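# Drape headset cable across it, then lift by headband

## Task

Drape the headset's cable over its top face exactly one time. It must come in across the outer rim of one side, where a side means one ear cup together with its half of the headband. It must run nearly straight at roughly mid-height and stay close to the headset. It must leave across the outer rim of the opposite side. No other part of the cable may lie on top of this pass, except at the point where the cable exits its ear cup. Toward the free end, keep enough cable away from the headset to wrap around it once more, plus about a hand's width extra. At the finish, the left gripper must be commanded fully closed and must hold the headset by the headband only. The headset must be roughly level with one face up, and its lowest point must be about a hand's length or more above the table. Apart from that grip, only the cable may touch the headset. The left arm must not touch the cable. Neither the headset nor the cable may hang beyond the table edge. Once everything has stopped moving, declare that you are done. Anything that stays in place only because the robot holds it does not count, except for this required grip.

## Robot and tools

Robot: two arms, left_arm and right_arm, each with a 6-joint arm and a parallel gripper. All poses use one shared scene frame. Its origin is on the table top midway between the arms. +x points out over the table, +z points up, and left_arm sits on the +y side. The names left and right refer to the arms, not to sides of a camera image. Base poses: left_arm at (-0.044, +0.318, 0) m with quat_wxyz (+0.998, 0, 0, +0.060); right_arm at (-0.008, -0.272, 0) m with quat_wxyz (+0.998, 0, 0, -0.055). The fingers extend along the gripper's +z axis and close along its y axis. The reported end-effector point lies between the finger pads, about 1 cm back from the tips. Printed hand positions can be off, more so at long reach. A wrist camera rides on each gripper.

execute_actions takes "actions", a list holding either one item or none, plus an optional boolean "pictures" (images are included by default).
- An empty list returns the current state and sends nothing.
- A motion item is {"rows": [[...]], "steps": n}, with n from 1 to 15 control steps of 1/30 s each (default 15). Each row covers one step. If there are fewer rows than steps, the last row repeats.
- A wait item is {"steps": n} with n up to 300. It issues no command and returns once that many steps have passed since the previous result. Your own thinking time counts toward these steps.

Every row is a single flat list of exactly 14 numbers, covering both arms even if only one moves. The order is: left_arm waist, shoulder, elbow, wrist pitch, wrist yaw, wrist roll, gripper; then the same seven for right_arm. The six joint values are absolute target angles in radians, on the same scale as the printed Joint positions. They are not offsets.

Nominal range per joint, for both arms: waist -2.618 to 3.054; shoulder 0.000 to 3.142; elbow 0.000 to 3.142; wrist pitch -1.571 to 1.571; wrist yaw -1.571 to 1.571; wrist roll -2.094 to 2.094. The true stops can differ from these by up to 0.036 rad either way. The whole call is rejected, and nothing is sent, if any target exceeds a stated end by more than 0.036 and also lies further out than that joint's current angle. Targets beyond the true stop are clipped there, and the result reports "joint sent to its limit". That message can refer to an earlier action. Its absence does not prove there is room left.

The gripper value is an absolute command from -1 (closed) to +1 (fully open). Between the ends, the fingers go to where grip_measured would read that value. The pads meet at about -0.94, and each millimetre of object width adds about 0.0208. Commanding below an object's width reading squeezes harder, up to roughly 50 to 62 N per pad; parts thinner than about 5 mm get less. To keep a grip, keep sending the value that closed it. The final hold needs the left gripper at -1.

Motion limits: each step, a joint's target is kept within a fixed lead of its measured angle. The leads are waist 0.202, shoulder 0.258, elbow 0.238, wrist pitch 0.573, wrist yaw and roll 0.522 rad. If the targets would place a gripper more than 70 mm from its measured spot, they are scaled back. So distant goals take several calls. Friction can leave a joint up to about 0.031 rad short of its target, and moves smaller than that may not happen. Between calls, and while you think, the arms keep heading for the last row sent. They stop once everything is nearly still or a step is HELD.

Result lines:
- The state line, left_arm: … | right_arm: …, gives each gripper's end_effector_position in metres and end_effector_quat_wxyz.
- Joint positions and Joint velocities are printed per arm. The seventh value is the opening in metres, from 0.093 open to 0.000 closed, accurate to about ±1 mm. On a rigid object it can read up to about 12 mm below the object's true width.
- grip_measured is the motor position on the -1 to +1 scale. It has a fixed offset of up to 0.02 per gripper and barely shows contact.
- "joint command not followed" means a clearance check changed or blocked some joint targets.
- HELD marks steps on which your row was not sent, in whole or in part.
- MOTOR HOT appears from 75 °C. At 90 °C that arm halts for 10 s. At 100 °C it goes limp and falls. Both halts are reported as OVER-TEMPERATURE FAULT. Avoid long heavy holds.

zoom_image: give "camera" (one of cam_head_left, cam_head_right, cam_high, cam_low, cam_left_wrist, cam_right_wrist, each 504x504) and "region" as [x0, y0, x1, y1] in pixels from the top-left corner, no larger than 504 by 504. It returns a closer view of that camera's latest image.

read_manual, with optional "section" (default "licences"), returns only the URDF licence texts. It moves nothing.

finished_scene, with "scene" (the current scene number), ends the scene permanently and reports whether the goal was met. The goal must still hold at that moment. Replying without any tool call also ends things.

Avoid: dropping or flinging objects, slamming, hard pushes, and letting the arms collide or press against each other. Do not let the headset or cable go off or over the table edge. Brief outside tugs on held parts or nudges to loose items can happen, so recheck the scene before finishing.

Each tool is called by a JSON object that holds its "op" and its "data".

## Session

{"op": "execute_actions", "data": {"actions": []}}

Scene clock: 0.00 s of 5400.00 s.
left_arm: end_effector_position=(+0.0716, +0.0387, +0.1102) grip_measured=+1.000 end_effector_quat_wxyz=(-0.083, -0.301, +0.946, -0.085) | right_arm: end_effector_position=(+0.3518, -0.2667, +0.2411) grip_measured=+0.989 end_effector_quat_wxyz=(+0.533, +0.437, +0.587, +0.424)
Joint positions: left_arm=[-1.189  1.564  1.203 -1.074  0.195 -1.7    0.093] | right_arm=[ 0.109  1.001  0.449  0.482 -0.034  1.309  0.093]
Joint velocities: left_arm=[ 0.017  0.017 -0.002 -0.11  -0.037 -0.037  0.   ] | right_arm=[ 0.012 -0.002 -0.002  0.007 -0.007  0.051 -0.001]
Motor temperatures (°C, as the motors report them): left_arm=[25 40 34 31 25 27] | right_arm=[28 36 35 30 27 27]

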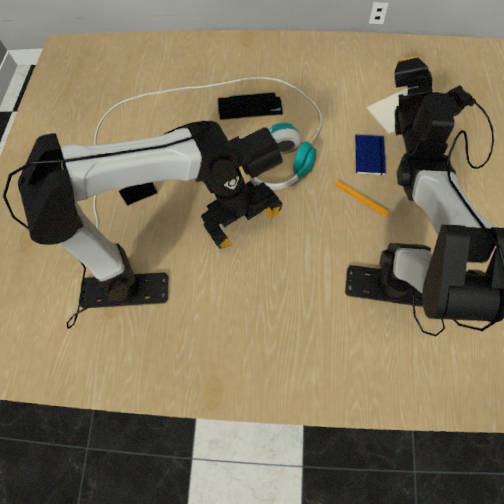

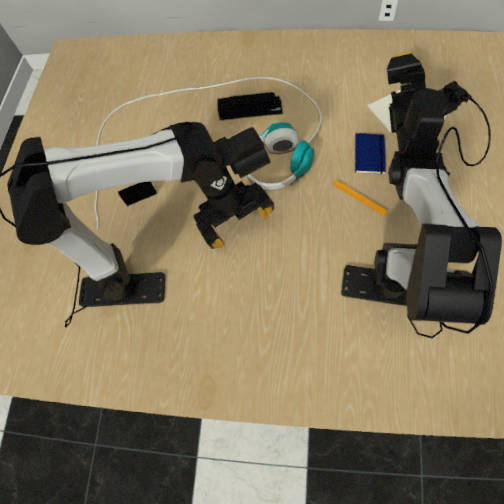

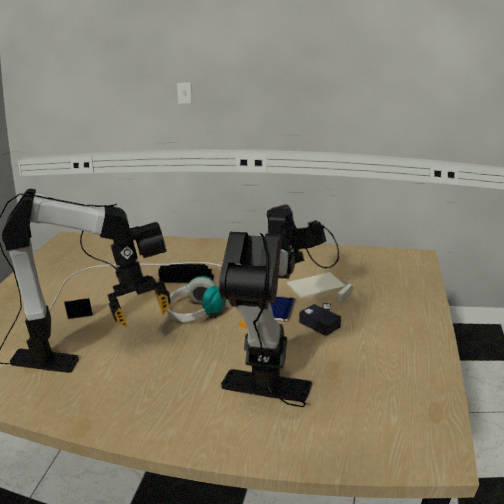

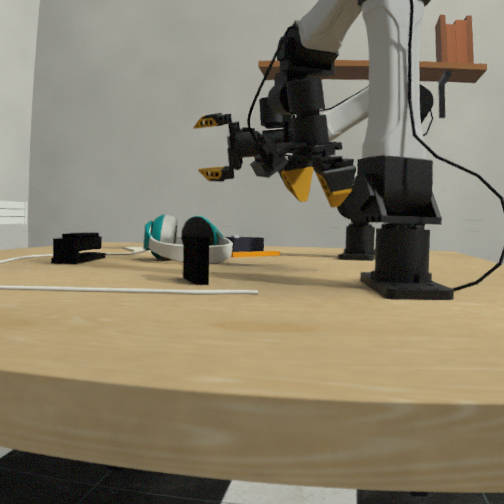

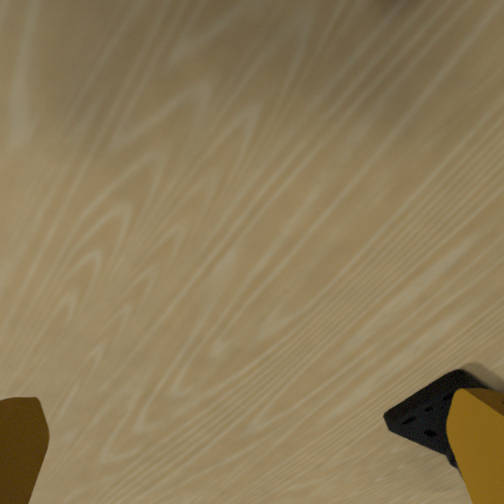

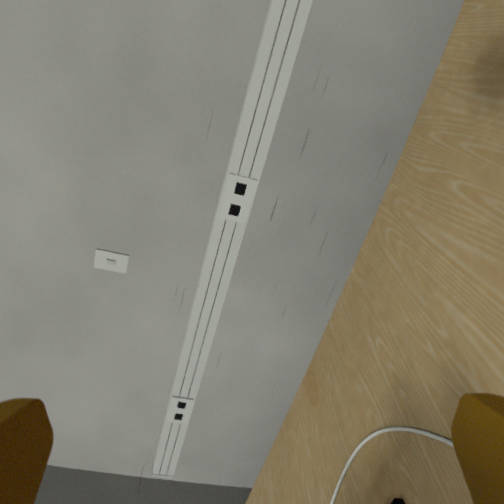

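{"op": "execute_actions", "data": {"actions": [{"rows":[[-1.0,0.6,0.8,-1.0,0,0,-0.3,0.53,2.2,2.12,-0.63,0,-0.8,0.2]]}], "pictures": false}}

{"op": "execute_actions", "data": {"actions": [{"steps":40}], "pictures": false}}

{"op": "execute_actions", "data": {"actions": [{"rows":[[-1.0,0.6,0.8,-1.0,0,0,-0.3,0.53,2.26,2.12,-0.63,0,-0.8,0.2],[-1.0,0.6,0.8,-1.0,0,0,-0.3,0.53,2.26,2.12,-0.63,0,-0.8,0.2],[-1.0,0.6,0.8,-1.0,0,0,-0.3,0.53,2.32,2.12,-0.63,0,-0.8,0.2],[-1.0,0.6,0.8,-1.0,0,0,-0.3,0.53,2.32,2.12,-0.63,0,-0.8,0.2],[-1.0,0.6,0.8,-1.0,0,0,-0.3,0.53,2.38,2.12,-0.63,0,-0.8,0.2],[-1.0,0.6,0.8,-1.0,0,0,-0.3,0.53,2.38,2.12,-0.63,0,-0.8,0.2],[-1.0,0.6,0.8,-1.0,0,0,-0.3,0.53,2.43,2.12,-0.63,0,-0.8,0.2]]}], "pictures": false}}

{"op": "execute_actions", "data": {"actions": [{"steps":20}]}}

Scene clock: 23.47 s of 5400.00 s.
left_arm: end_effector_position=(+0.0781, +0.1650, +0.2013) grip_measured=-0.299 end_effector_quat_wxyz=(+0.313, +0.260, +0.886, -0.224) | right_arm: end_effector_position=(+0.4553, -0.0613, +0.0698) grip_measured=+0.203 end_effector_quat_wxyz=(+0.259, -0.181, +0.947, +0.065)
Joint positions: left_arm=[-1.002  0.581  0.809 -1.01   0.017 -0.319  0.031] | right_arm=[ 0.535  2.049  1.527 -0.509 -0.006  0.049  0.055]
Joint velocities: left_arm=[ 0.002  0.007 -0.012  0.022 -0.095  2.161  0.001] | right_arm=[ 0.012  2.366  2.488 -0.74  -0.051 -2.777 -0.   ]
Motor temperatures (°C, as the motors report them): left_arm=[25 41 36 31 25 27] | right_arm=[28 36 38 35 27 27]
Steps of this call (steps 1 to 90: nothing new was sent; then 19.97 s passed at rest; steps 91 to 105: all 15 steps of this action). Readings (joint positions):
91: left_arm=[-1.174 1.540 1.175 -1.047 0.186 -1.640] | right_arm=[0.128 1.020 0.475 0.429 -0.018 1.257]
92: left_arm=[-1.137 1.484 1.111 -1.012 0.164 -1.554] | right_arm=[0.171 1.073 0.537 0.349 -0.008 1.182]
94: left_arm=[-1.042 1.329 0.971 -0.998 0.106 -1.371] | right_arm=[0.272 1.202 0.667 0.199 -0.004 1.037]
98: left_arm=[-1.002 0.978 0.810 -1.030 0.041 -0.982] | right_arm=[0.457 1.460 0.930 -0.116 -0.003 0.733]
105: the state above

Scene clock: 24.80 s of 5400.00 s.
left_arm: end_effector_position=(+0.0792, +0.1653, +0.2004) grip_measured=-0.299 end_effector_quat_wxyz=(+0.343, +0.394, +0.836, -0.168) | right_arm: end_effector_position=(+0.5470, -0.0201, +0.2253) grip_measured=+0.202 end_effector_quat_wxyz=(+0.428, -0.517, +0.738, -0.078)
Joint positions: left_arm=[-1.002  0.586  0.809 -1.01   0.011 -0.005  0.031] | right_arm=[ 0.535  2.181  2.125 -0.616 -0.005 -0.795  0.055]
Joint velocities: left_arm=[ 0.017  0.022 -0.012  0.022 -0.066  0.095 -0.   ] | right_arm=[-0.007 -0.022  0.007  0.007  0.022 -0.066 -0.   ]
Motor temperatures (°C, as the motors report them): left_arm=[25 41 36 31 25 27] | right_arm=[28 36 38 35 27 27]
Steps of this call (steps 1 to 40: the robot went on to your last target). Readings (joint positions):
1: left_arm=[-1.002 0.583 0.809 -1.010 0.016 -0.256] | right_arm=[0.535 2.122 1.608 -0.528 -0.006 -0.049]
2: left_arm=[-1.002 0.586 0.809 -1.010 0.015 -0.205] | right_arm=[0.535 2.179 1.680 -0.550 -0.006 -0.147]
4: left_arm=[-1.002 0.586 0.809 -1.010 0.014 -0.132] | right_arm=[0.535 2.241 1.800 -0.588 -0.005 -0.324]
8: left_arm=[-1.002 0.586 0.809 -1.010 0.012 -0.057] | right_arm=[0.535 2.243 1.983 -0.609 -0.005 -0.529]
40: the state above

Scene clock: 25.30 s of 5400.00 s.
left_arm: end_effector_position=(+0.0792, +0.1653, +0.2004) grip_measured=-0.299 end_effector_quat_wxyz=(+0.343, +0.394, +0.836, -0.168) | right_arm: end_effector_position=(+0.5490, -0.0194, +0.0590) grip_measured=+0.202 end_effector_quat_wxyz=(+0.290, -0.548, +0.783, -0.053)
Joint positions: left_arm=[-1.002  0.586  0.809 -1.01   0.011 -0.005  0.031] | right_arm=[ 0.535  2.449  2.118 -0.641 -0.003 -0.796  0.055]
Joint velocities: left_arm=[-0.007 -0.007  0.007 -0.095  0.037 -0.022 -0.   ] | right_arm=[ 0.002 -0.022  0.002 -0.095  0.007  0.022  0.   ]
Motor temperatures (°C, as the motors report them): left_arm=[25 41 36 31 25 27] | right_arm=[28 37 38 35 27 27]
Steps of this call (steps 1 to 15: all 15 steps of this action). Readings (joint positions):
1: left_arm=[-1.002 0.586 0.809 -1.010 0.011 -0.005] | right_arm=[0.535 2.185 2.125 -0.616 -0.005 -0.795]
2: left_arm=[-1.002 0.586 0.809 -1.010 0.011 -0.005] | right_arm=[0.535 2.191 2.125 -0.612 -0.005 -0.795]
4: left_arm=[-1.002 0.586 0.809 -1.010 0.011 -0.005] | right_arm=[0.535 2.221 2.126 -0.608 -0.005 -0.795]
8: left_arm=[-1.002 0.586 0.809 -1.010 0.011 -0.005] | right_arm=[0.535 2.330 2.126 -0.606 -0.005 -0.795]
15: the state above

Scene clock: 25.97 s of 5400.00 s.
left_arm: end_effector_position=(+0.0793, +0.1653, +0.2004) grip_measured=-0.299 end_effector_quat_wxyz=(+0.343, +0.394, +0.836, -0.168) | right_arm: end_effector_position=(+0.5501, -0.0190, +0.0651) grip_measured=+0.202 end_effector_quat_wxyz=(+0.296, -0.547, +0.781, -0.054)
Joint positions: left_arm=[-1.002  0.586  0.809 -1.01   0.01  -0.005  0.031] | right_arm=[ 0.535  2.439  2.118 -0.637 -0.003 -0.796  0.055]
Joint velocities: left_arm=[-0.002 -0.002  0.002  0.007 -0.081 -0.007 -0.001] | right_arm=[-0.007  0.012  0.002  0.007 -0.022 -0.022 -0.001]
Motor temperatures (°C, as the motors report them): left_arm=[25 41 36 32 25 27] | right_arm=[28 37 38 35 27 27]
Steps of this call (steps 1 to 15: the robot went on to your last target; steps 16 to 20: nothing new was sent). Readings (joint positions):
1: left_arm=[-1.002 0.586 0.809 -1.010 0.011 -0.005] | right_arm=[0.535 2.449 2.118 -0.641 -0.003 -0.796]
2: left_arm=[-1.002 0.586 0.809 -1.010 0.011 -0.005] | right_arm=[0.535 2.446 2.118 -0.639 -0.003 -0.796]
4: left_arm=[-1.002 0.586 0.809 -1.010 0.010 -0.005] | right_arm=[0.535 2.441 2.118 -0.638 -0.003 -0.796]
8: left_arm=[-1.002 0.586 0.809 -1.010 0.010 -0.005] | right_arm=[0.535 2.439 2.118 -0.637 -0.003 -0.796]
20: the state above
All arms were judged still, so your last target was given up. Only a new action makes them travel on or press farther. Fingers that are still opening or closing keep moving.

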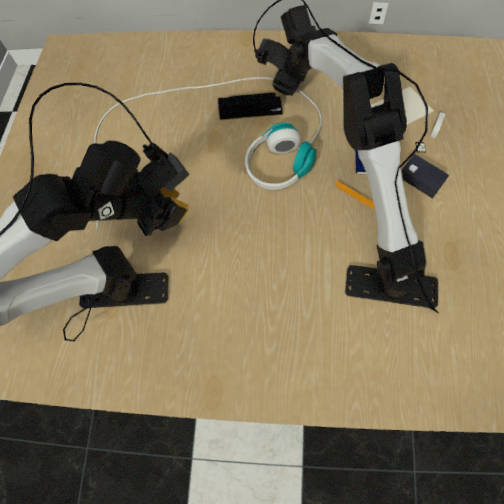

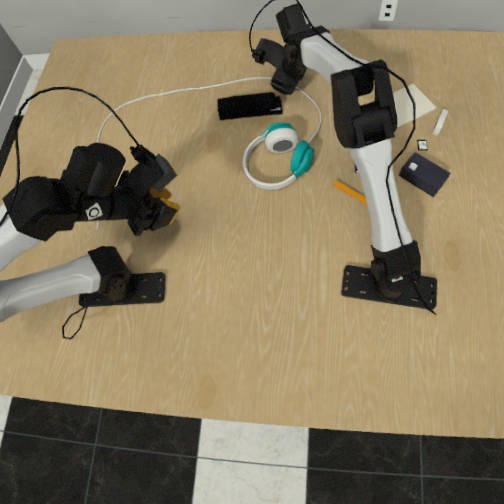

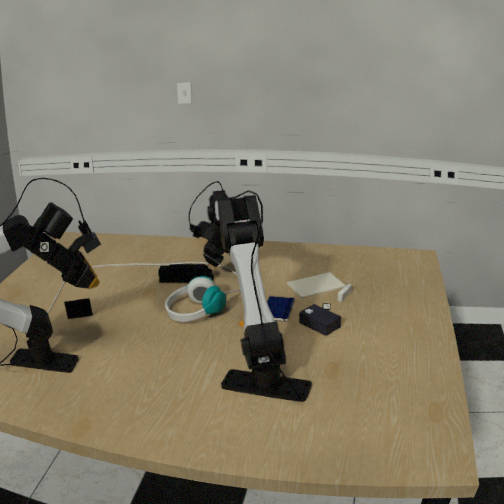

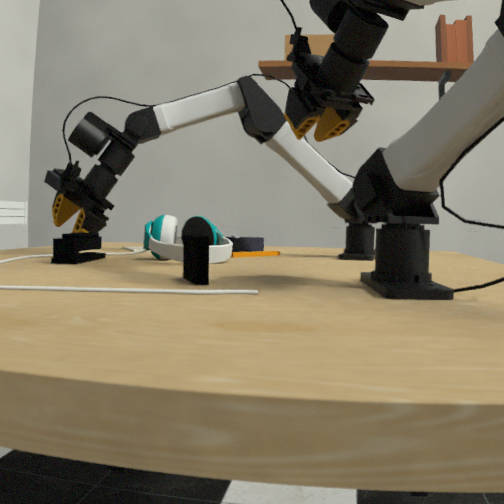

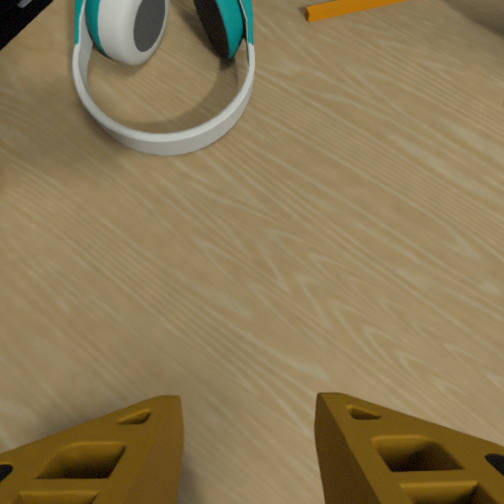

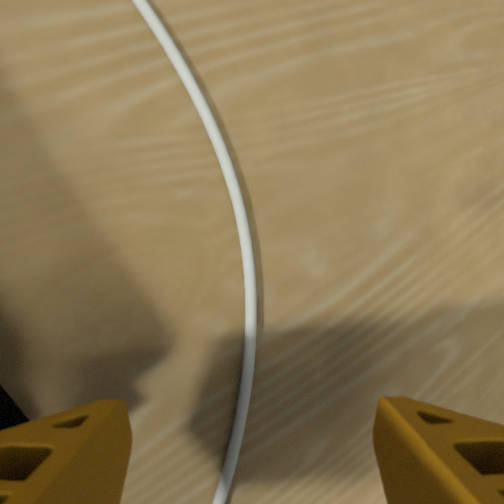

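{"op": "execute_actions", "data": {"actions": [{"rows":[[-1.0,0.6,0.8,-1.0,0,0,-0.3,0.53,2.47,2.17,-0.64,0,-0.8,-0.4],[-1.0,0.6,0.8,-1.0,0,0,-0.3,0.53,2.47,2.17,-0.64,0,-0.8,-0.4],[-1.0,0.6,0.8,-1.0,0,0,-0.3,0.53,2.52,2.22,-0.64,0,-0.8,-0.4],[-1.0,0.6,0.8,-1.0,0,0,-0.3,0.53,2.52,2.22,-0.64,0,-0.8,-0.4],[-1.0,0.6,0.8,-1.0,0,0,-0.3,0.53,2.57,2.27,-0.65,0,-0.8,-0.4],[-1.0,0.6,0.8,-1.0,0,0,-0.3,0.53,2.57,2.27,-0.65,0,-0.8,-0.4],[-1.0,0.6,0.8,-1.0,0,0,-0.3,0.53,2.62,2.32,-0.65,0,-0.8,-0.4],[-1.0,0.6,0.8,-1.0,0,0,-0.3,0.53,2.62,2.32,-0.65,0,-0.8,-0.4],[-1.0,0.6,0.8,-1.0,0,0,-0.3,0.53,2.66,2.37,-0.66,0,-0.8,-0.4]]}], "pictures": false}}

{"op": "execute_actions", "data": {"actions": [{"steps":20}]}}

Scene clock: 41.53 s of 5400.00 s.
left_arm: end_effector_position=(+0.0793, +0.1653, +0.2004) grip_measured=-0.299 end_effector_quat_wxyz=(+0.343, +0.394, +0.836, -0.168) | right_arm: end_effector_position=(+0.5811, -0.0049, +0.0280) grip_measured=-0.398 end_effector_quat_wxyz=(+0.303, -0.546, +0.779, -0.055)
Joint positions: left_arm=[-1.002  0.586  0.809 -1.01   0.01  -0.005  0.031] | right_arm=[ 0.535  2.647  2.35  -0.647 -0.003 -0.796  0.026]
Joint velocities: left_arm=[-0.012  0.007 -0.022  0.022 -0.037 -0.051 -0.001] | right_arm=[-0.007  0.002  0.144 -0.095  0.022 -0.095 -0.   ]
Motor temperatures (°C, as the motors report them): left_arm=[25 39 37 34 25 27] | right_arm=[28 48 40 34 27 27]
Steps of this call (steps 1 to 90: nothing new was sent; then 12.07 s passed at rest; steps 91 to 105: all 15 steps of this action). Readings (joint positions):
91: left_arm=[-1.002 0.586 0.809 -1.010 0.010 -0.005] | right_arm=[0.535 2.441 2.123 -0.640 -0.003 -0.796]
92: left_arm=[-1.002 0.586 0.809 -1.010 0.010 -0.005] | right_arm=[0.535 2.446 2.133 -0.641 -0.003 -0.796]
94: left_arm=[-1.002 0.586 0.809 -1.010 0.010 -0.005] | right_arm=[0.535 2.468 2.176 -0.643 -0.003 -0.796]
98: left_arm=[-1.002 0.586 0.809 -1.010 0.010 -0.005] | right_arm=[0.535 2.547 2.284 -0.637 -0.003 -0.796]
105: the state above

Scene clock: 42.20 s of 5400.00 s.
left_arm: end_effector_position=(+0.0793, +0.1653, +0.2004) grip_measured=-0.299 end_effector_quat_wxyz=(+0.343, +0.394, +0.836, -0.168) | right_arm: end_effector_position=(+0.5823, -0.0043, +0.0309) grip_measured=-0.398 end_effector_quat_wxyz=(+0.306, -0.545, +0.778, -0.056)
Joint positions: left_arm=[-1.002  0.586  0.809 -1.01   0.01  -0.005  0.031] | right_arm=[ 0.535  2.647  2.358 -0.649 -0.003 -0.796  0.026]
Joint velocities: left_arm=[-0.002 -0.007 -0.012  0.007 -0.022  0.037 -0.   ] | right_arm=[ 0.012 -0.002 -0.032 -0.007  0.007  0.037 -0.001]
Motor temperatures (°C, as the motors report them): left_arm=[25 39 37 34 25 27] | right_arm=[28 49 40 34 27 27]
Steps of this call (steps 1 to 15: the robot went on to your last target; steps 16 to 20: nothing new was sent). Readings (joint positions):
1: left_arm=[-1.002 0.586 0.809 -1.010 0.010 -0.005] | right_arm=[0.535 2.647 2.355 -0.647 -0.003 -0.796]
2: left_arm=[-1.002 0.586 0.809 -1.010 0.010 -0.005] | right_arm=[0.535 2.647 2.358 -0.647 -0.003 -0.796]
4: left_arm=[-1.002 0.586 0.809 -1.010 0.010 -0.005] | right_arm=[0.535 2.647 2.358 -0.647 -0.003 -0.796]
8: left_arm=[-1.002 0.586 0.809 -1.010 0.010 -0.005] | right_arm=[0.535 2.647 2.358 -0.648 -0.003 -0.796]
20: the state above
All arms were judged still, so your last target was given up. Only a new action makes them travel on or press farther. Fingers that are still opening or closing keep moving.

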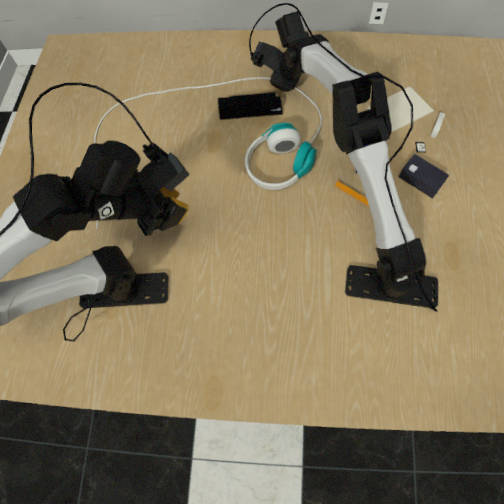

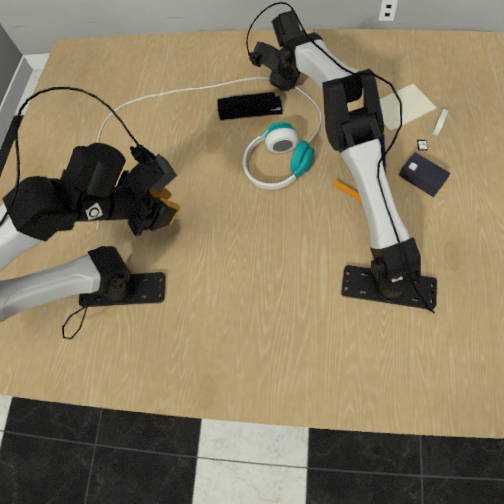

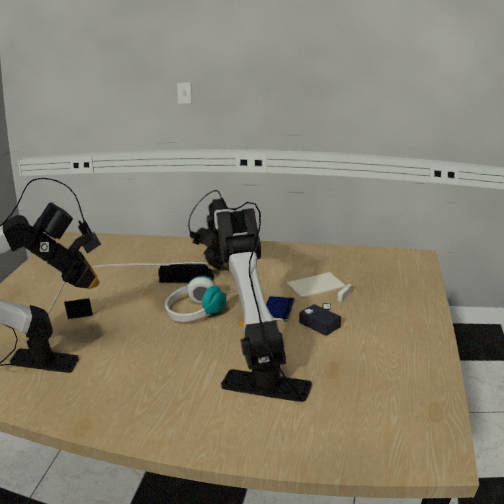

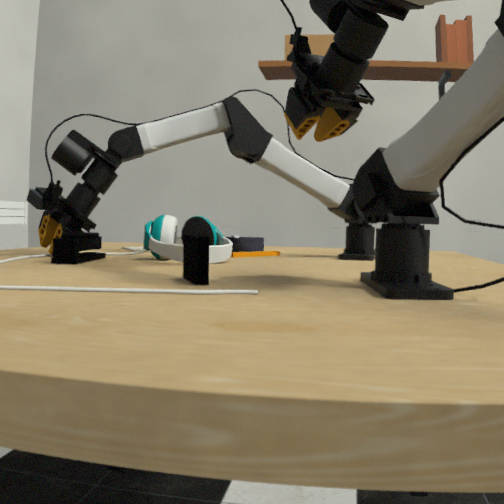

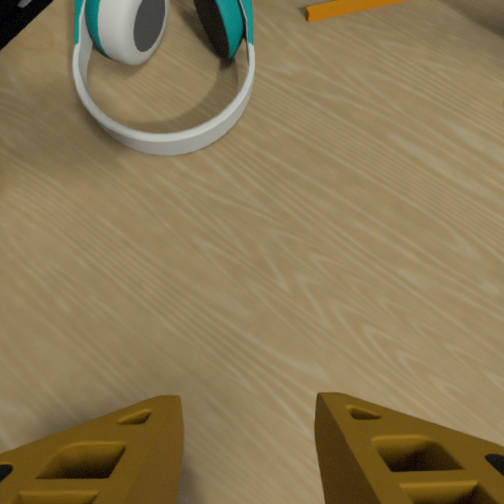

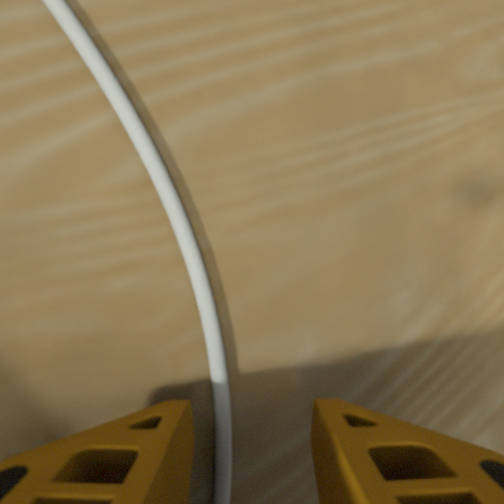

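{"op": "execute_actions", "data": {"actions": [{"rows":[[-1.0,0.6,0.8,-1.0,0,0,-0.3,0.53,2.7,2.37,-0.66,0,-0.9,-0.4],[-1.0,0.6,0.8,-1.0,0,0,-0.3,0.53,2.7,2.37,-0.66,0,-0.9,-0.4],[-1.0,0.6,0.8,-1.0,0,0,-0.3,0.53,2.7,2.37,-0.66,0,-0.9,-0.4],[-1.0,0.6,0.8,-1.0,0,0,-0.3,0.53,2.7,2.37,-0.66,0,-0.9,-0.4],[-1.0,0.6,0.8,-1.0,0,0,-0.3,0.53,2.7,2.37,-0.66,0,-0.9,-0.4],[-1.0,0.6,0.8,-1.0,0,0,-0.3,0.53,2.7,2.37,-0.66,0,-0.9,-0.4],[-1.0,0.6,0.8,-1.0,0,0,-0.3,0.53,2.7,2.37,-0.66,0,-0.9,-0.4],[-1.0,0.6,0.8,-1.0,0,0,-0.3,0.53,2.7,2.37,-0.66,0,-0.9,-0.5],[-1.0,0.6,0.8,-1.0,0,0,-0.3,0.53,2.71,2.37,-0.66,0,-0.9,-0.55],[-1.0,0.6,0.8,-1.0,0,0,-0.3,0.53,2.71,2.37,-0.66,0,-0.9,-0.6],[-1.0,0.6,0.8,-1.0,0,0,-0.3,0.53,2.71,2.37,-0.66,0,-0.9,-0.65],[-1.0,0.6,0.8,-1.0,0,0,-0.3,0.53,2.71,2.37,-0.66,0,-0.9,-0.7],[-1.0,0.6,0.8,-1.0,0,0,-0.3,0.53,2.71,2.37,-0.66,0,-0.9,-0.75],[-1.0,0.6,0.8,-1.0,0,0,-0.3,0.53,2.71,2.37,-0.66,0,-0.9,-0.8],[-1.0,0.6,0.8,-1.0,0,0,-0.3,0.53,2.71,2.37,-0.66,0,-0.9,-1]]}], "pictures": false}}

{"op": "execute_actions", "data": {"actions": [{"steps":8}], "pictures": false}}

{"op": "execute_actions", "data": {"actions": [{"rows":[[-1.0,0.6,0.8,-1.0,0,0,-0.3,0.53,2.62,2.33,-0.69,0,-0.9,-1],[-1.0,0.6,0.8,-1.0,0,0,-0.3,0.53,2.57,2.3,-0.72,0,-0.9,-1],[-1.0,0.6,0.8,-1.0,0,0,-0.3,0.52,2.52,2.27,-0.75,0,-0.9,-1],[-1.0,0.6,0.8,-1.0,0,0,-0.3,0.51,2.47,2.24,-0.78,0,-0.9,-1],[-1.0,0.6,0.8,-1.0,0,0,-0.3,0.5,2.42,2.2,-0.82,0,-0.9,-1],[-1.0,0.6,0.8,-1.0,0,0,-0.3,0.49,2.37,2.16,-0.85,0,-0.9,-1],[-1.0,0.6,0.8,-1.0,0,0,-0.3,0.48,2.32,2.12,-0.88,0,-0.9,-1],[-1.0,0.6,0.8,-1.0,0,0,-0.3,0.47,2.27,2.08,-0.92,0,-0.9,-1],[-1.0,0.6,0.8,-1.0,0,0,-0.3,0.46,2.22,2.04,-0.95,0,-0.9,-1],[-1.0,0.6,0.8,-1.0,0,0,-0.3,0.45,2.17,2.0,-0.98,0,-0.9,-1],[-1.0,0.6,0.8,-1.0,0,0,-0.3,0.44,2.12,1.96,-1.02,0,-0.9,-1],[-1.0,0.6,0.8,-1.0,0,0,-0.3,0.43,2.07,1.92,-1.05,0,-0.9,-1],[-1.0,0.6,0.8,-1.0,0,0,-0.3,0.42,2.02,1.89,-1.08,0,-0.9,-1],[-1.0,0.6,0.8,-1.0,0,0,-0.3,0.41,1.96,1.87,-1.12,0,-0.9,-1],[-1.0,0.6,0.8,-1.0,0,0,-0.3,0.4,1.9,1.85,-1.2,0,-0.9,-1]]}], "pictures": false}}

{"op": "execute_actions", "data": {"actions": [{"steps":30}]}}

Scene clock: 70.83 s of 5400.00 s.
left_arm: end_effector_position=(+0.0793, +0.1653, +0.2004) grip_measured=-0.299 end_effector_quat_wxyz=(+0.343, +0.394, +0.836, -0.168) | right_arm: end_effector_position=(+0.5820, -0.0030, +0.0228) grip_measured=-0.894 end_effector_quat_wxyz=(+0.300, -0.583, +0.752, -0.066)
Joint positions: left_arm=[-1.002  0.586  0.809 -1.01   0.01  -0.005  0.031] | right_arm=[ 0.535  2.664  2.363 -0.645 -0.011 -0.89   0.002]
Joint velocities: left_arm=[-0.007 -0.007 -0.022 -0.022  0.007 -0.022 -0.001] | right_arm=[ 0.002  0.037 -0.002  0.007 -0.022  0.037 -0.239]
Motor temperatures (°C, as the motors report them): left_arm=[25 38 37 36 25 27] | right_arm=[28 59 42 33 27 27]
Steps of this call (steps 1 to 90: nothing new was sent; then 25.13 s passed at rest; steps 91 to 105: all 15 steps of this action). Readings (joint positions):
91: left_arm=[-1.002 0.586 0.809 -1.010 0.010 -0.005] | right_arm=[0.535 2.649 2.358 -0.648 -0.003 -0.810]
92: left_arm=[-1.002 0.586 0.809 -1.010 0.010 -0.005] | right_arm=[0.535 2.652 2.358 -0.648 -0.003 -0.827]
94: left_arm=[-1.002 0.586 0.809 -1.010 0.010 -0.005] | right_arm=[0.535 2.655 2.361 -0.647 -0.004 -0.851]
98: left_arm=[-1.002 0.586 0.809 -1.010 0.010 -0.005] | right_arm=[0.535 2.657 2.363 -0.645 -0.005 -0.877]
105: the state above

Scene clock: 71.10 s of 5400.00 s.
left_arm: end_effector_position=(+0.0793, +0.1653, +0.2004) grip_measured=-0.299 end_effector_quat_wxyz=(+0.343, +0.394, +0.836, -0.168) | right_arm: end_effector_position=(+0.5833, -0.0025, +0.0223) grip_measured=-1.000 end_effector_quat_wxyz=(+0.302, -0.584, +0.750, -0.067)
Joint positions: left_arm=[-1.002  0.586  0.809 -1.01   0.01  -0.005  0.031] | right_arm=[ 0.535  2.668  2.366 -0.64  -0.011 -0.895  0.   ]
Joint velocities: left_arm=[-0.022  0.002 -0.012 -0.037  0.051 -0.051  0.001] | right_arm=[-0.022  0.022  0.012 -0.037 -0.066 -0.007  0.   ]
Motor temperatures (°C, as the motors report them): left_arm=[25 38 37 36 25 27] | right_arm=[28 59 42 33 27 27]
Steps of this call (steps 1 to 8: the robot went on to your last target). Readings (joint positions):
1: left_arm=[-1.002 0.586 0.809 -1.010 0.010 -0.005] | right_arm=[0.535 2.665 2.363 -0.644 -0.011 -0.891]
2: left_arm=[-1.002 0.586 0.809 -1.010 0.010 -0.005] | right_arm=[0.535 2.665 2.363 -0.644 -0.011 -0.892]
4: left_arm=[-1.002 0.586 0.809 -1.010 0.010 -0.005] | right_arm=[0.535 2.665 2.366 -0.641 -0.010 -0.893]
8: the state above

Scene clock: 71.60 s of 5400.00 s.
left_arm: end_effector_position=(+0.0793, +0.1653, +0.2004) grip_measured=-0.299 end_effector_quat_wxyz=(+0.343, +0.394, +0.836, -0.168) | right_arm: end_effector_position=(+0.4646, -0.1212, +0.1826) grip_measured=-1.000 end_effector_quat_wxyz=(+0.239, -0.548, +0.798, -0.071)
Joint positions: left_arm=[-1.002  0.586  0.809 -1.01   0.01  -0.005  0.031] | right_arm=[ 0.418  1.999  1.923 -0.991 -0.003 -0.896  0.   ]
Joint velocities: left_arm=[-0.007  0.012 -0.002 -0.022 -0.007  0.022 -0.   ] | right_arm=[-0.359 -1.453 -0.803 -1.209  0.022 -0.037  0.   ]
Motor temperatures (°C, as the motors report them): left_arm=[25 38 37 36 25 27] | right_arm=[28 59 42 33 27 27]
Steps of this call (steps 1 to 15: all 15 steps of this action). Readings (joint positions):
1: left_arm=[-1.002 0.586 0.809 -1.010 0.010 -0.005] | right_arm=[0.535 2.663 2.364 -0.641 -0.011 -0.895]
2: left_arm=[-1.002 0.586 0.809 -1.010 0.010 -0.005] | right_arm=[0.535 2.650 2.350 -0.649 -0.010 -0.895]
4: left_arm=[-1.002 0.586 0.809 -1.010 0.010 -0.005] | right_arm=[0.533 2.593 2.294 -0.687 -0.008 -0.895]
8: left_arm=[-1.002 0.586 0.809 -1.010 0.010 -0.005] | right_arm=[0.511 2.399 2.155 -0.793 -0.007 -0.896]
15: the state above

Scene clock: 72.60 s of 5400.00 s.
left_arm: end_effector_position=(+0.0793, +0.1653, +0.2004) grip_measured=-0.299 end_effector_quat_wxyz=(+0.343, +0.394, +0.836, -0.168) | right_arm: end_effector_position=(+0.4095, -0.1496, +0.1966) grip_measured=-1.000 end_effector_quat_wxyz=(+0.177, -0.547, +0.816, -0.056)
Joint positions: left_arm=[-1.002  0.586  0.809 -1.01   0.01  -0.005  0.031] | right_arm=[ 0.396  1.881  1.87  -1.187  0.001 -0.896  0.   ]
Joint velocities: left_arm=[-0.017 -0.002  0.027 -0.051 -0.066  0.007 -0.001] | right_arm=[ 0.002  0.007 -0.002  0.007 -0.022 -0.081  0.   ]
Motor temperatures (°C, as the motors report them): left_arm=[25 38 37 36 25 27] | right_arm=[28 59 42 33 27 27]
Steps of this call (steps 1 to 30: the robot went on to your last target). Readings (joint positions):
1: left_arm=[-1.002 0.586 0.809 -1.010 0.010 -0.005] | right_arm=[0.408 1.954 1.902 -1.034 -0.002 -0.896]
2: left_arm=[-1.002 0.586 0.809 -1.010 0.010 -0.005] | right_arm=[0.400 1.918 1.893 -1.072 -0.000 -0.896]
4: left_arm=[-1.002 0.586 0.809 -1.010 0.010 -0.005] | right_arm=[0.395 1.880 1.891 -1.117 0.001 -0.896]
8: left_arm=[-1.002 0.586 0.809 -1.010 0.010 -0.005] | right_arm=[0.396 1.876 1.880 -1.155 0.001 -0.896]
30: the state above
All arms were judged still, so your last target was given up. Only a new action makes them travel on or press farther. Fingers that are still opening or closing keep moving.

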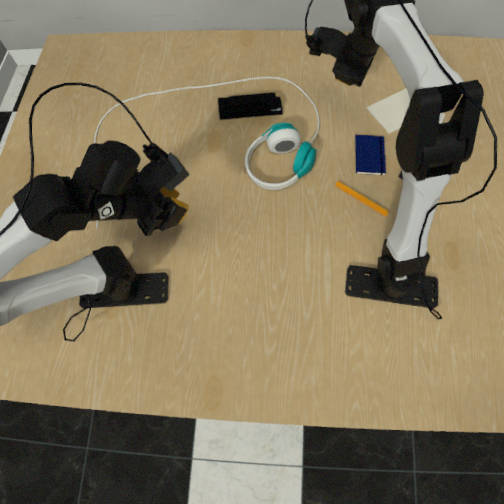

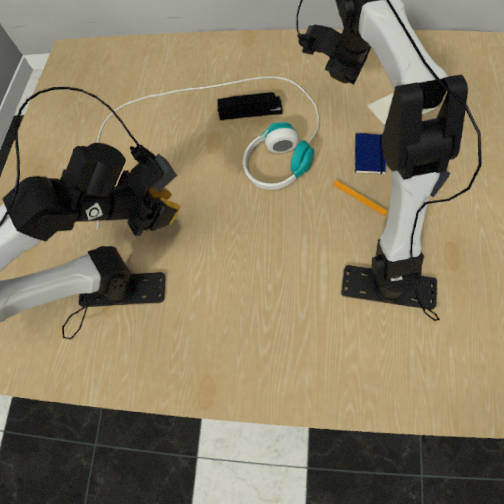

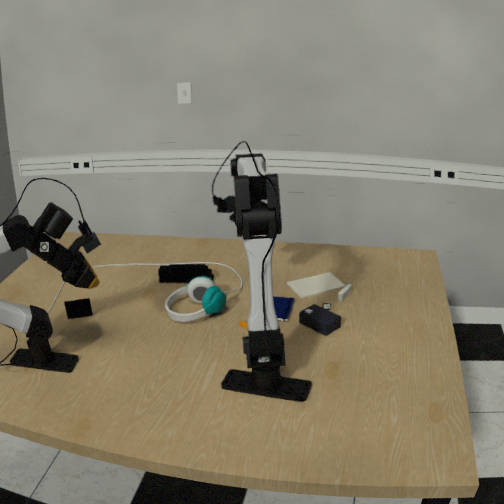

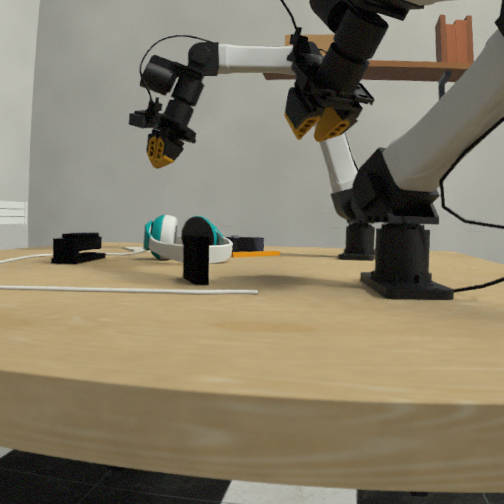

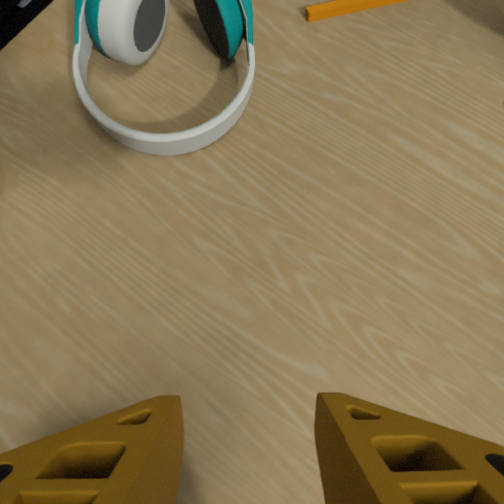

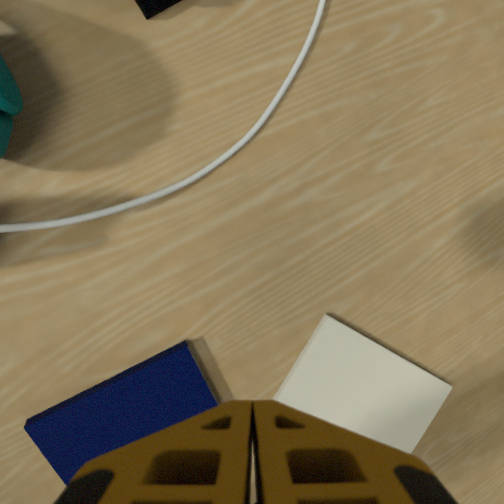

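{"op": "execute_actions", "data": {"actions": [{"rows":[[-1.0,0.6,0.8,-1.0,0,0,-0.3,0.45,2.0,1.95,-1.0,0,-0.15,0.2],[-1.0,0.6,0.8,-1.0,0,0,-0.3,0.45,2.0,1.95,-1.0,0,-0.15,0.2],[-1.0,0.6,0.8,-1.0,0,0,-0.3,0.51,2.1,2.05,-0.8,0,-0.15,0.2],[-1.0,0.6,0.8,-1.0,0,0,-0.3,0.51,2.1,2.05,-0.8,0,-0.15,0.2],[-1.0,0.6,0.8,-1.0,0,0,-0.3,0.51,2.2,2.12,-0.63,0,-0.15,0.2],[-1.0,0.6,0.8,-1.0,0,0,-0.3,0.51,2.2,2.12,-0.63,0,-0.15,0.2],[-1.0,0.6,0.8,-1.0,0,0,-0.3,0.51,2.27,2.12,-0.63,0,-0.15,0.2],[-1.0,0.6,0.8,-1.0,0,0,-0.3,0.51,2.27,2.12,-0.63,0,-0.15,0.2],[-1.0,0.6,0.8,-1.0,0,0,-0.3,0.51,2.34,2.12,-0.63,0,-0.15,0.2],[-1.0,0.6,0.8,-1.0,0,0,-0.3,0.51,2.34,2.12,-0.63,0,-0.15,0.2],[-1.0,0.6,0.8,-1.0,0,0,-0.3,0.51,2.4,2.12,-0.63,0,-0.15,0.2],[-1.0,0.6,0.8,-1.0,0,0,-0.3,0.51,2.4,2.12,-0.63,0,-0.15,0.2],[-1.0,0.6,0.8,-1.0,0,0,-0.3,0.51,2.44,2.12,-0.63,0,-0.15,0.2],[-1.0,0.6,0.8,-1.0,0,0,-0.3,0.51,2.44,2.12,-0.63,0,-0.15,0.2],[-1.0,0.6,0.8,-1.0,0,0,-0.3,0.51,2.46,2.12,-0.63,0,-0.15,0.2]]}], "pictures": false}}

{"op": "execute_actions", "data": {"actions": [{"steps":25}]}}

Scene clock: 88.93 s of 5400.00 s.
left_arm: end_effector_position=(+0.0793, +0.1653, +0.2004) grip_measured=-0.299 end_effector_quat_wxyz=(+0.343, +0.394, +0.836, -0.168) | right_arm: end_effector_position=(+0.5509, -0.0362, +0.0764) grip_measured=+0.197 end_effector_quat_wxyz=(+0.296, -0.286, +0.911, +0.027)
Joint positions: left_arm=[-1.002  0.586  0.809 -1.01   0.01  -0.005  0.031] | right_arm=[ 0.51   2.41   2.115 -0.672  0.001 -0.21   0.055]
Joint velocities: left_arm=[-0.007 -0.002 -0.002 -0.007 -0.066 -0.11   0.   ] | right_arm=[-0.002  0.989  0.007  0.139  0.007  0.344 -0.   ]
Motor temperatures (°C, as the motors report them): left_arm=[25 37 38 37 25 27] | right_arm=[28 53 41 32 27 27]
Steps of this call (steps 1 to 90: nothing new was sent; then 12.83 s passed at rest; steps 91 to 105: all 15 steps of this action). Readings (joint positions):
91: left_arm=[-1.002 0.586 0.809 -1.010 0.010 -0.005] | right_arm=[0.400 1.891 1.881 -1.183 0.002 -0.825]
92: left_arm=[-1.002 0.586 0.809 -1.010 0.010 -0.005] | right_arm=[0.407 1.912 1.905 -1.159 0.003 -0.726]
94: left_arm=[-1.002 0.586 0.809 -1.010 0.010 -0.005] | right_arm=[0.435 1.973 1.964 -1.077 0.005 -0.581]
98: left_arm=[-1.002 0.586 0.809 -1.010 0.010 -0.005] | right_arm=[0.490 2.131 2.079 -0.865 0.004 -0.383]
105: the state above

Scene clock: 89.77 s of 5400.00 s.
left_arm: end_effector_position=(+0.0793, +0.1653, +0.2004) grip_measured=-0.299 end_effector_quat_wxyz=(+0.343, +0.394, +0.836, -0.168) | right_arm: end_effector_position=(+0.5541, -0.0350, +0.0471) grip_measured=+0.197 end_effector_quat_wxyz=(+0.283, -0.263, +0.922, +0.034)
Joint positions: left_arm=[-1.002  0.586  0.809 -1.01   0.01  -0.005  0.031] | right_arm=[ 0.51   2.468  2.115 -0.64   0.002 -0.156  0.055]
Joint velocities: left_arm=[ 0.002 -0.002 -0.007  0.139  0.022 -0.007  0.   ] | right_arm=[-0.007  0.007  0.007 -0.007 -0.007 -0.037 -0.001]
Motor temperatures (°C, as the motors report them): left_arm=[25 37 38 37 25 27] | right_arm=[28 54 41 32 27 27]
Steps of this call (steps 1 to 25: the robot went on to your last target). Readings (joint positions):
1: left_arm=[-1.002 0.586 0.809 -1.010 0.010 -0.005] | right_arm=[0.510 2.440 2.115 -0.669 0.001 -0.199]
2: left_arm=[-1.002 0.586 0.809 -1.010 0.010 -0.005] | right_arm=[0.510 2.464 2.115 -0.669 0.001 -0.190]
4: left_arm=[-1.002 0.586 0.809 -1.010 0.010 -0.005] | right_arm=[0.510 2.487 2.115 -0.669 0.002 -0.178]
8: left_arm=[-1.002 0.586 0.809 -1.010 0.010 -0.005] | right_arm=[0.510 2.478 2.115 -0.657 0.002 -0.165]
25: the state above

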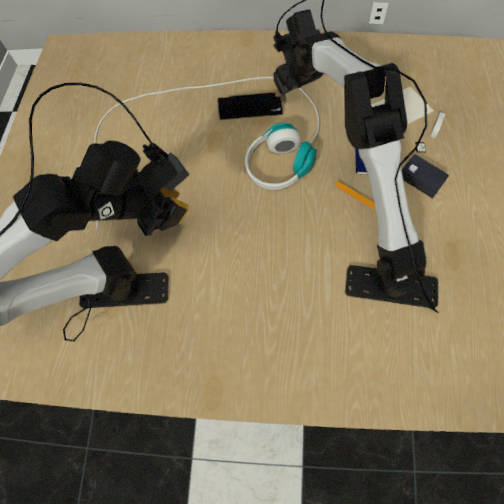

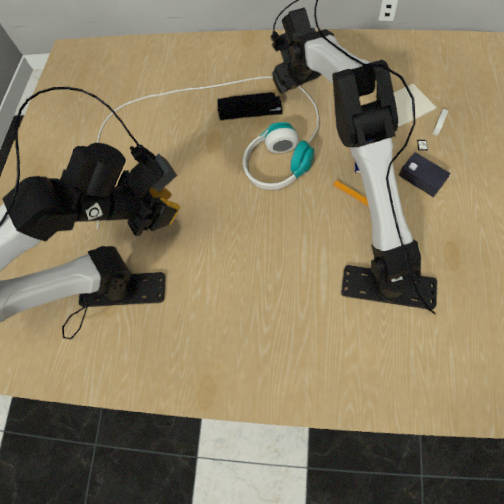

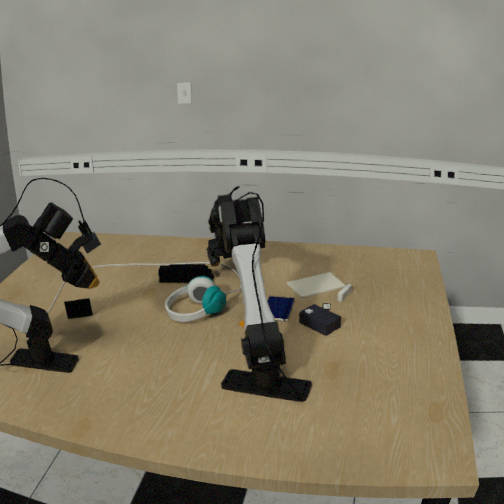

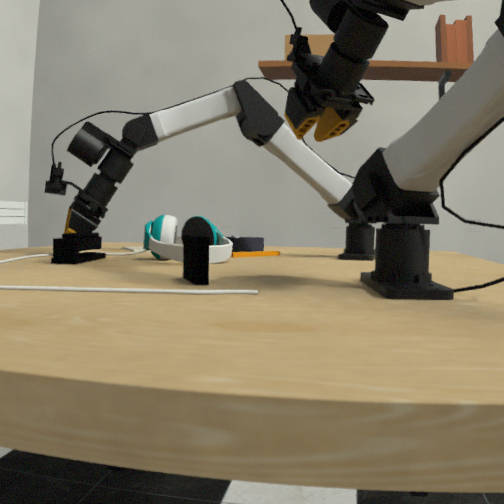

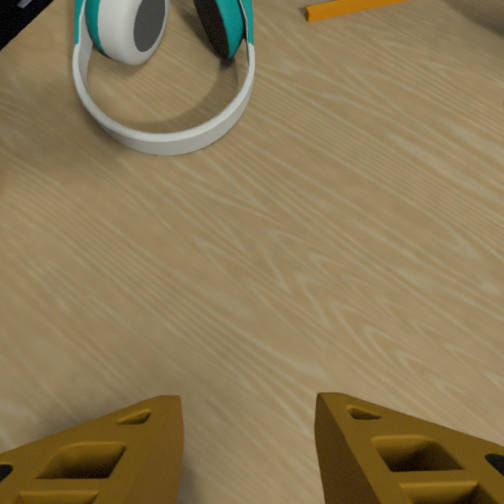

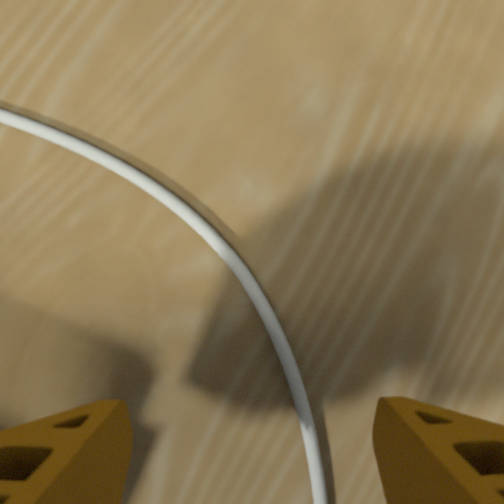

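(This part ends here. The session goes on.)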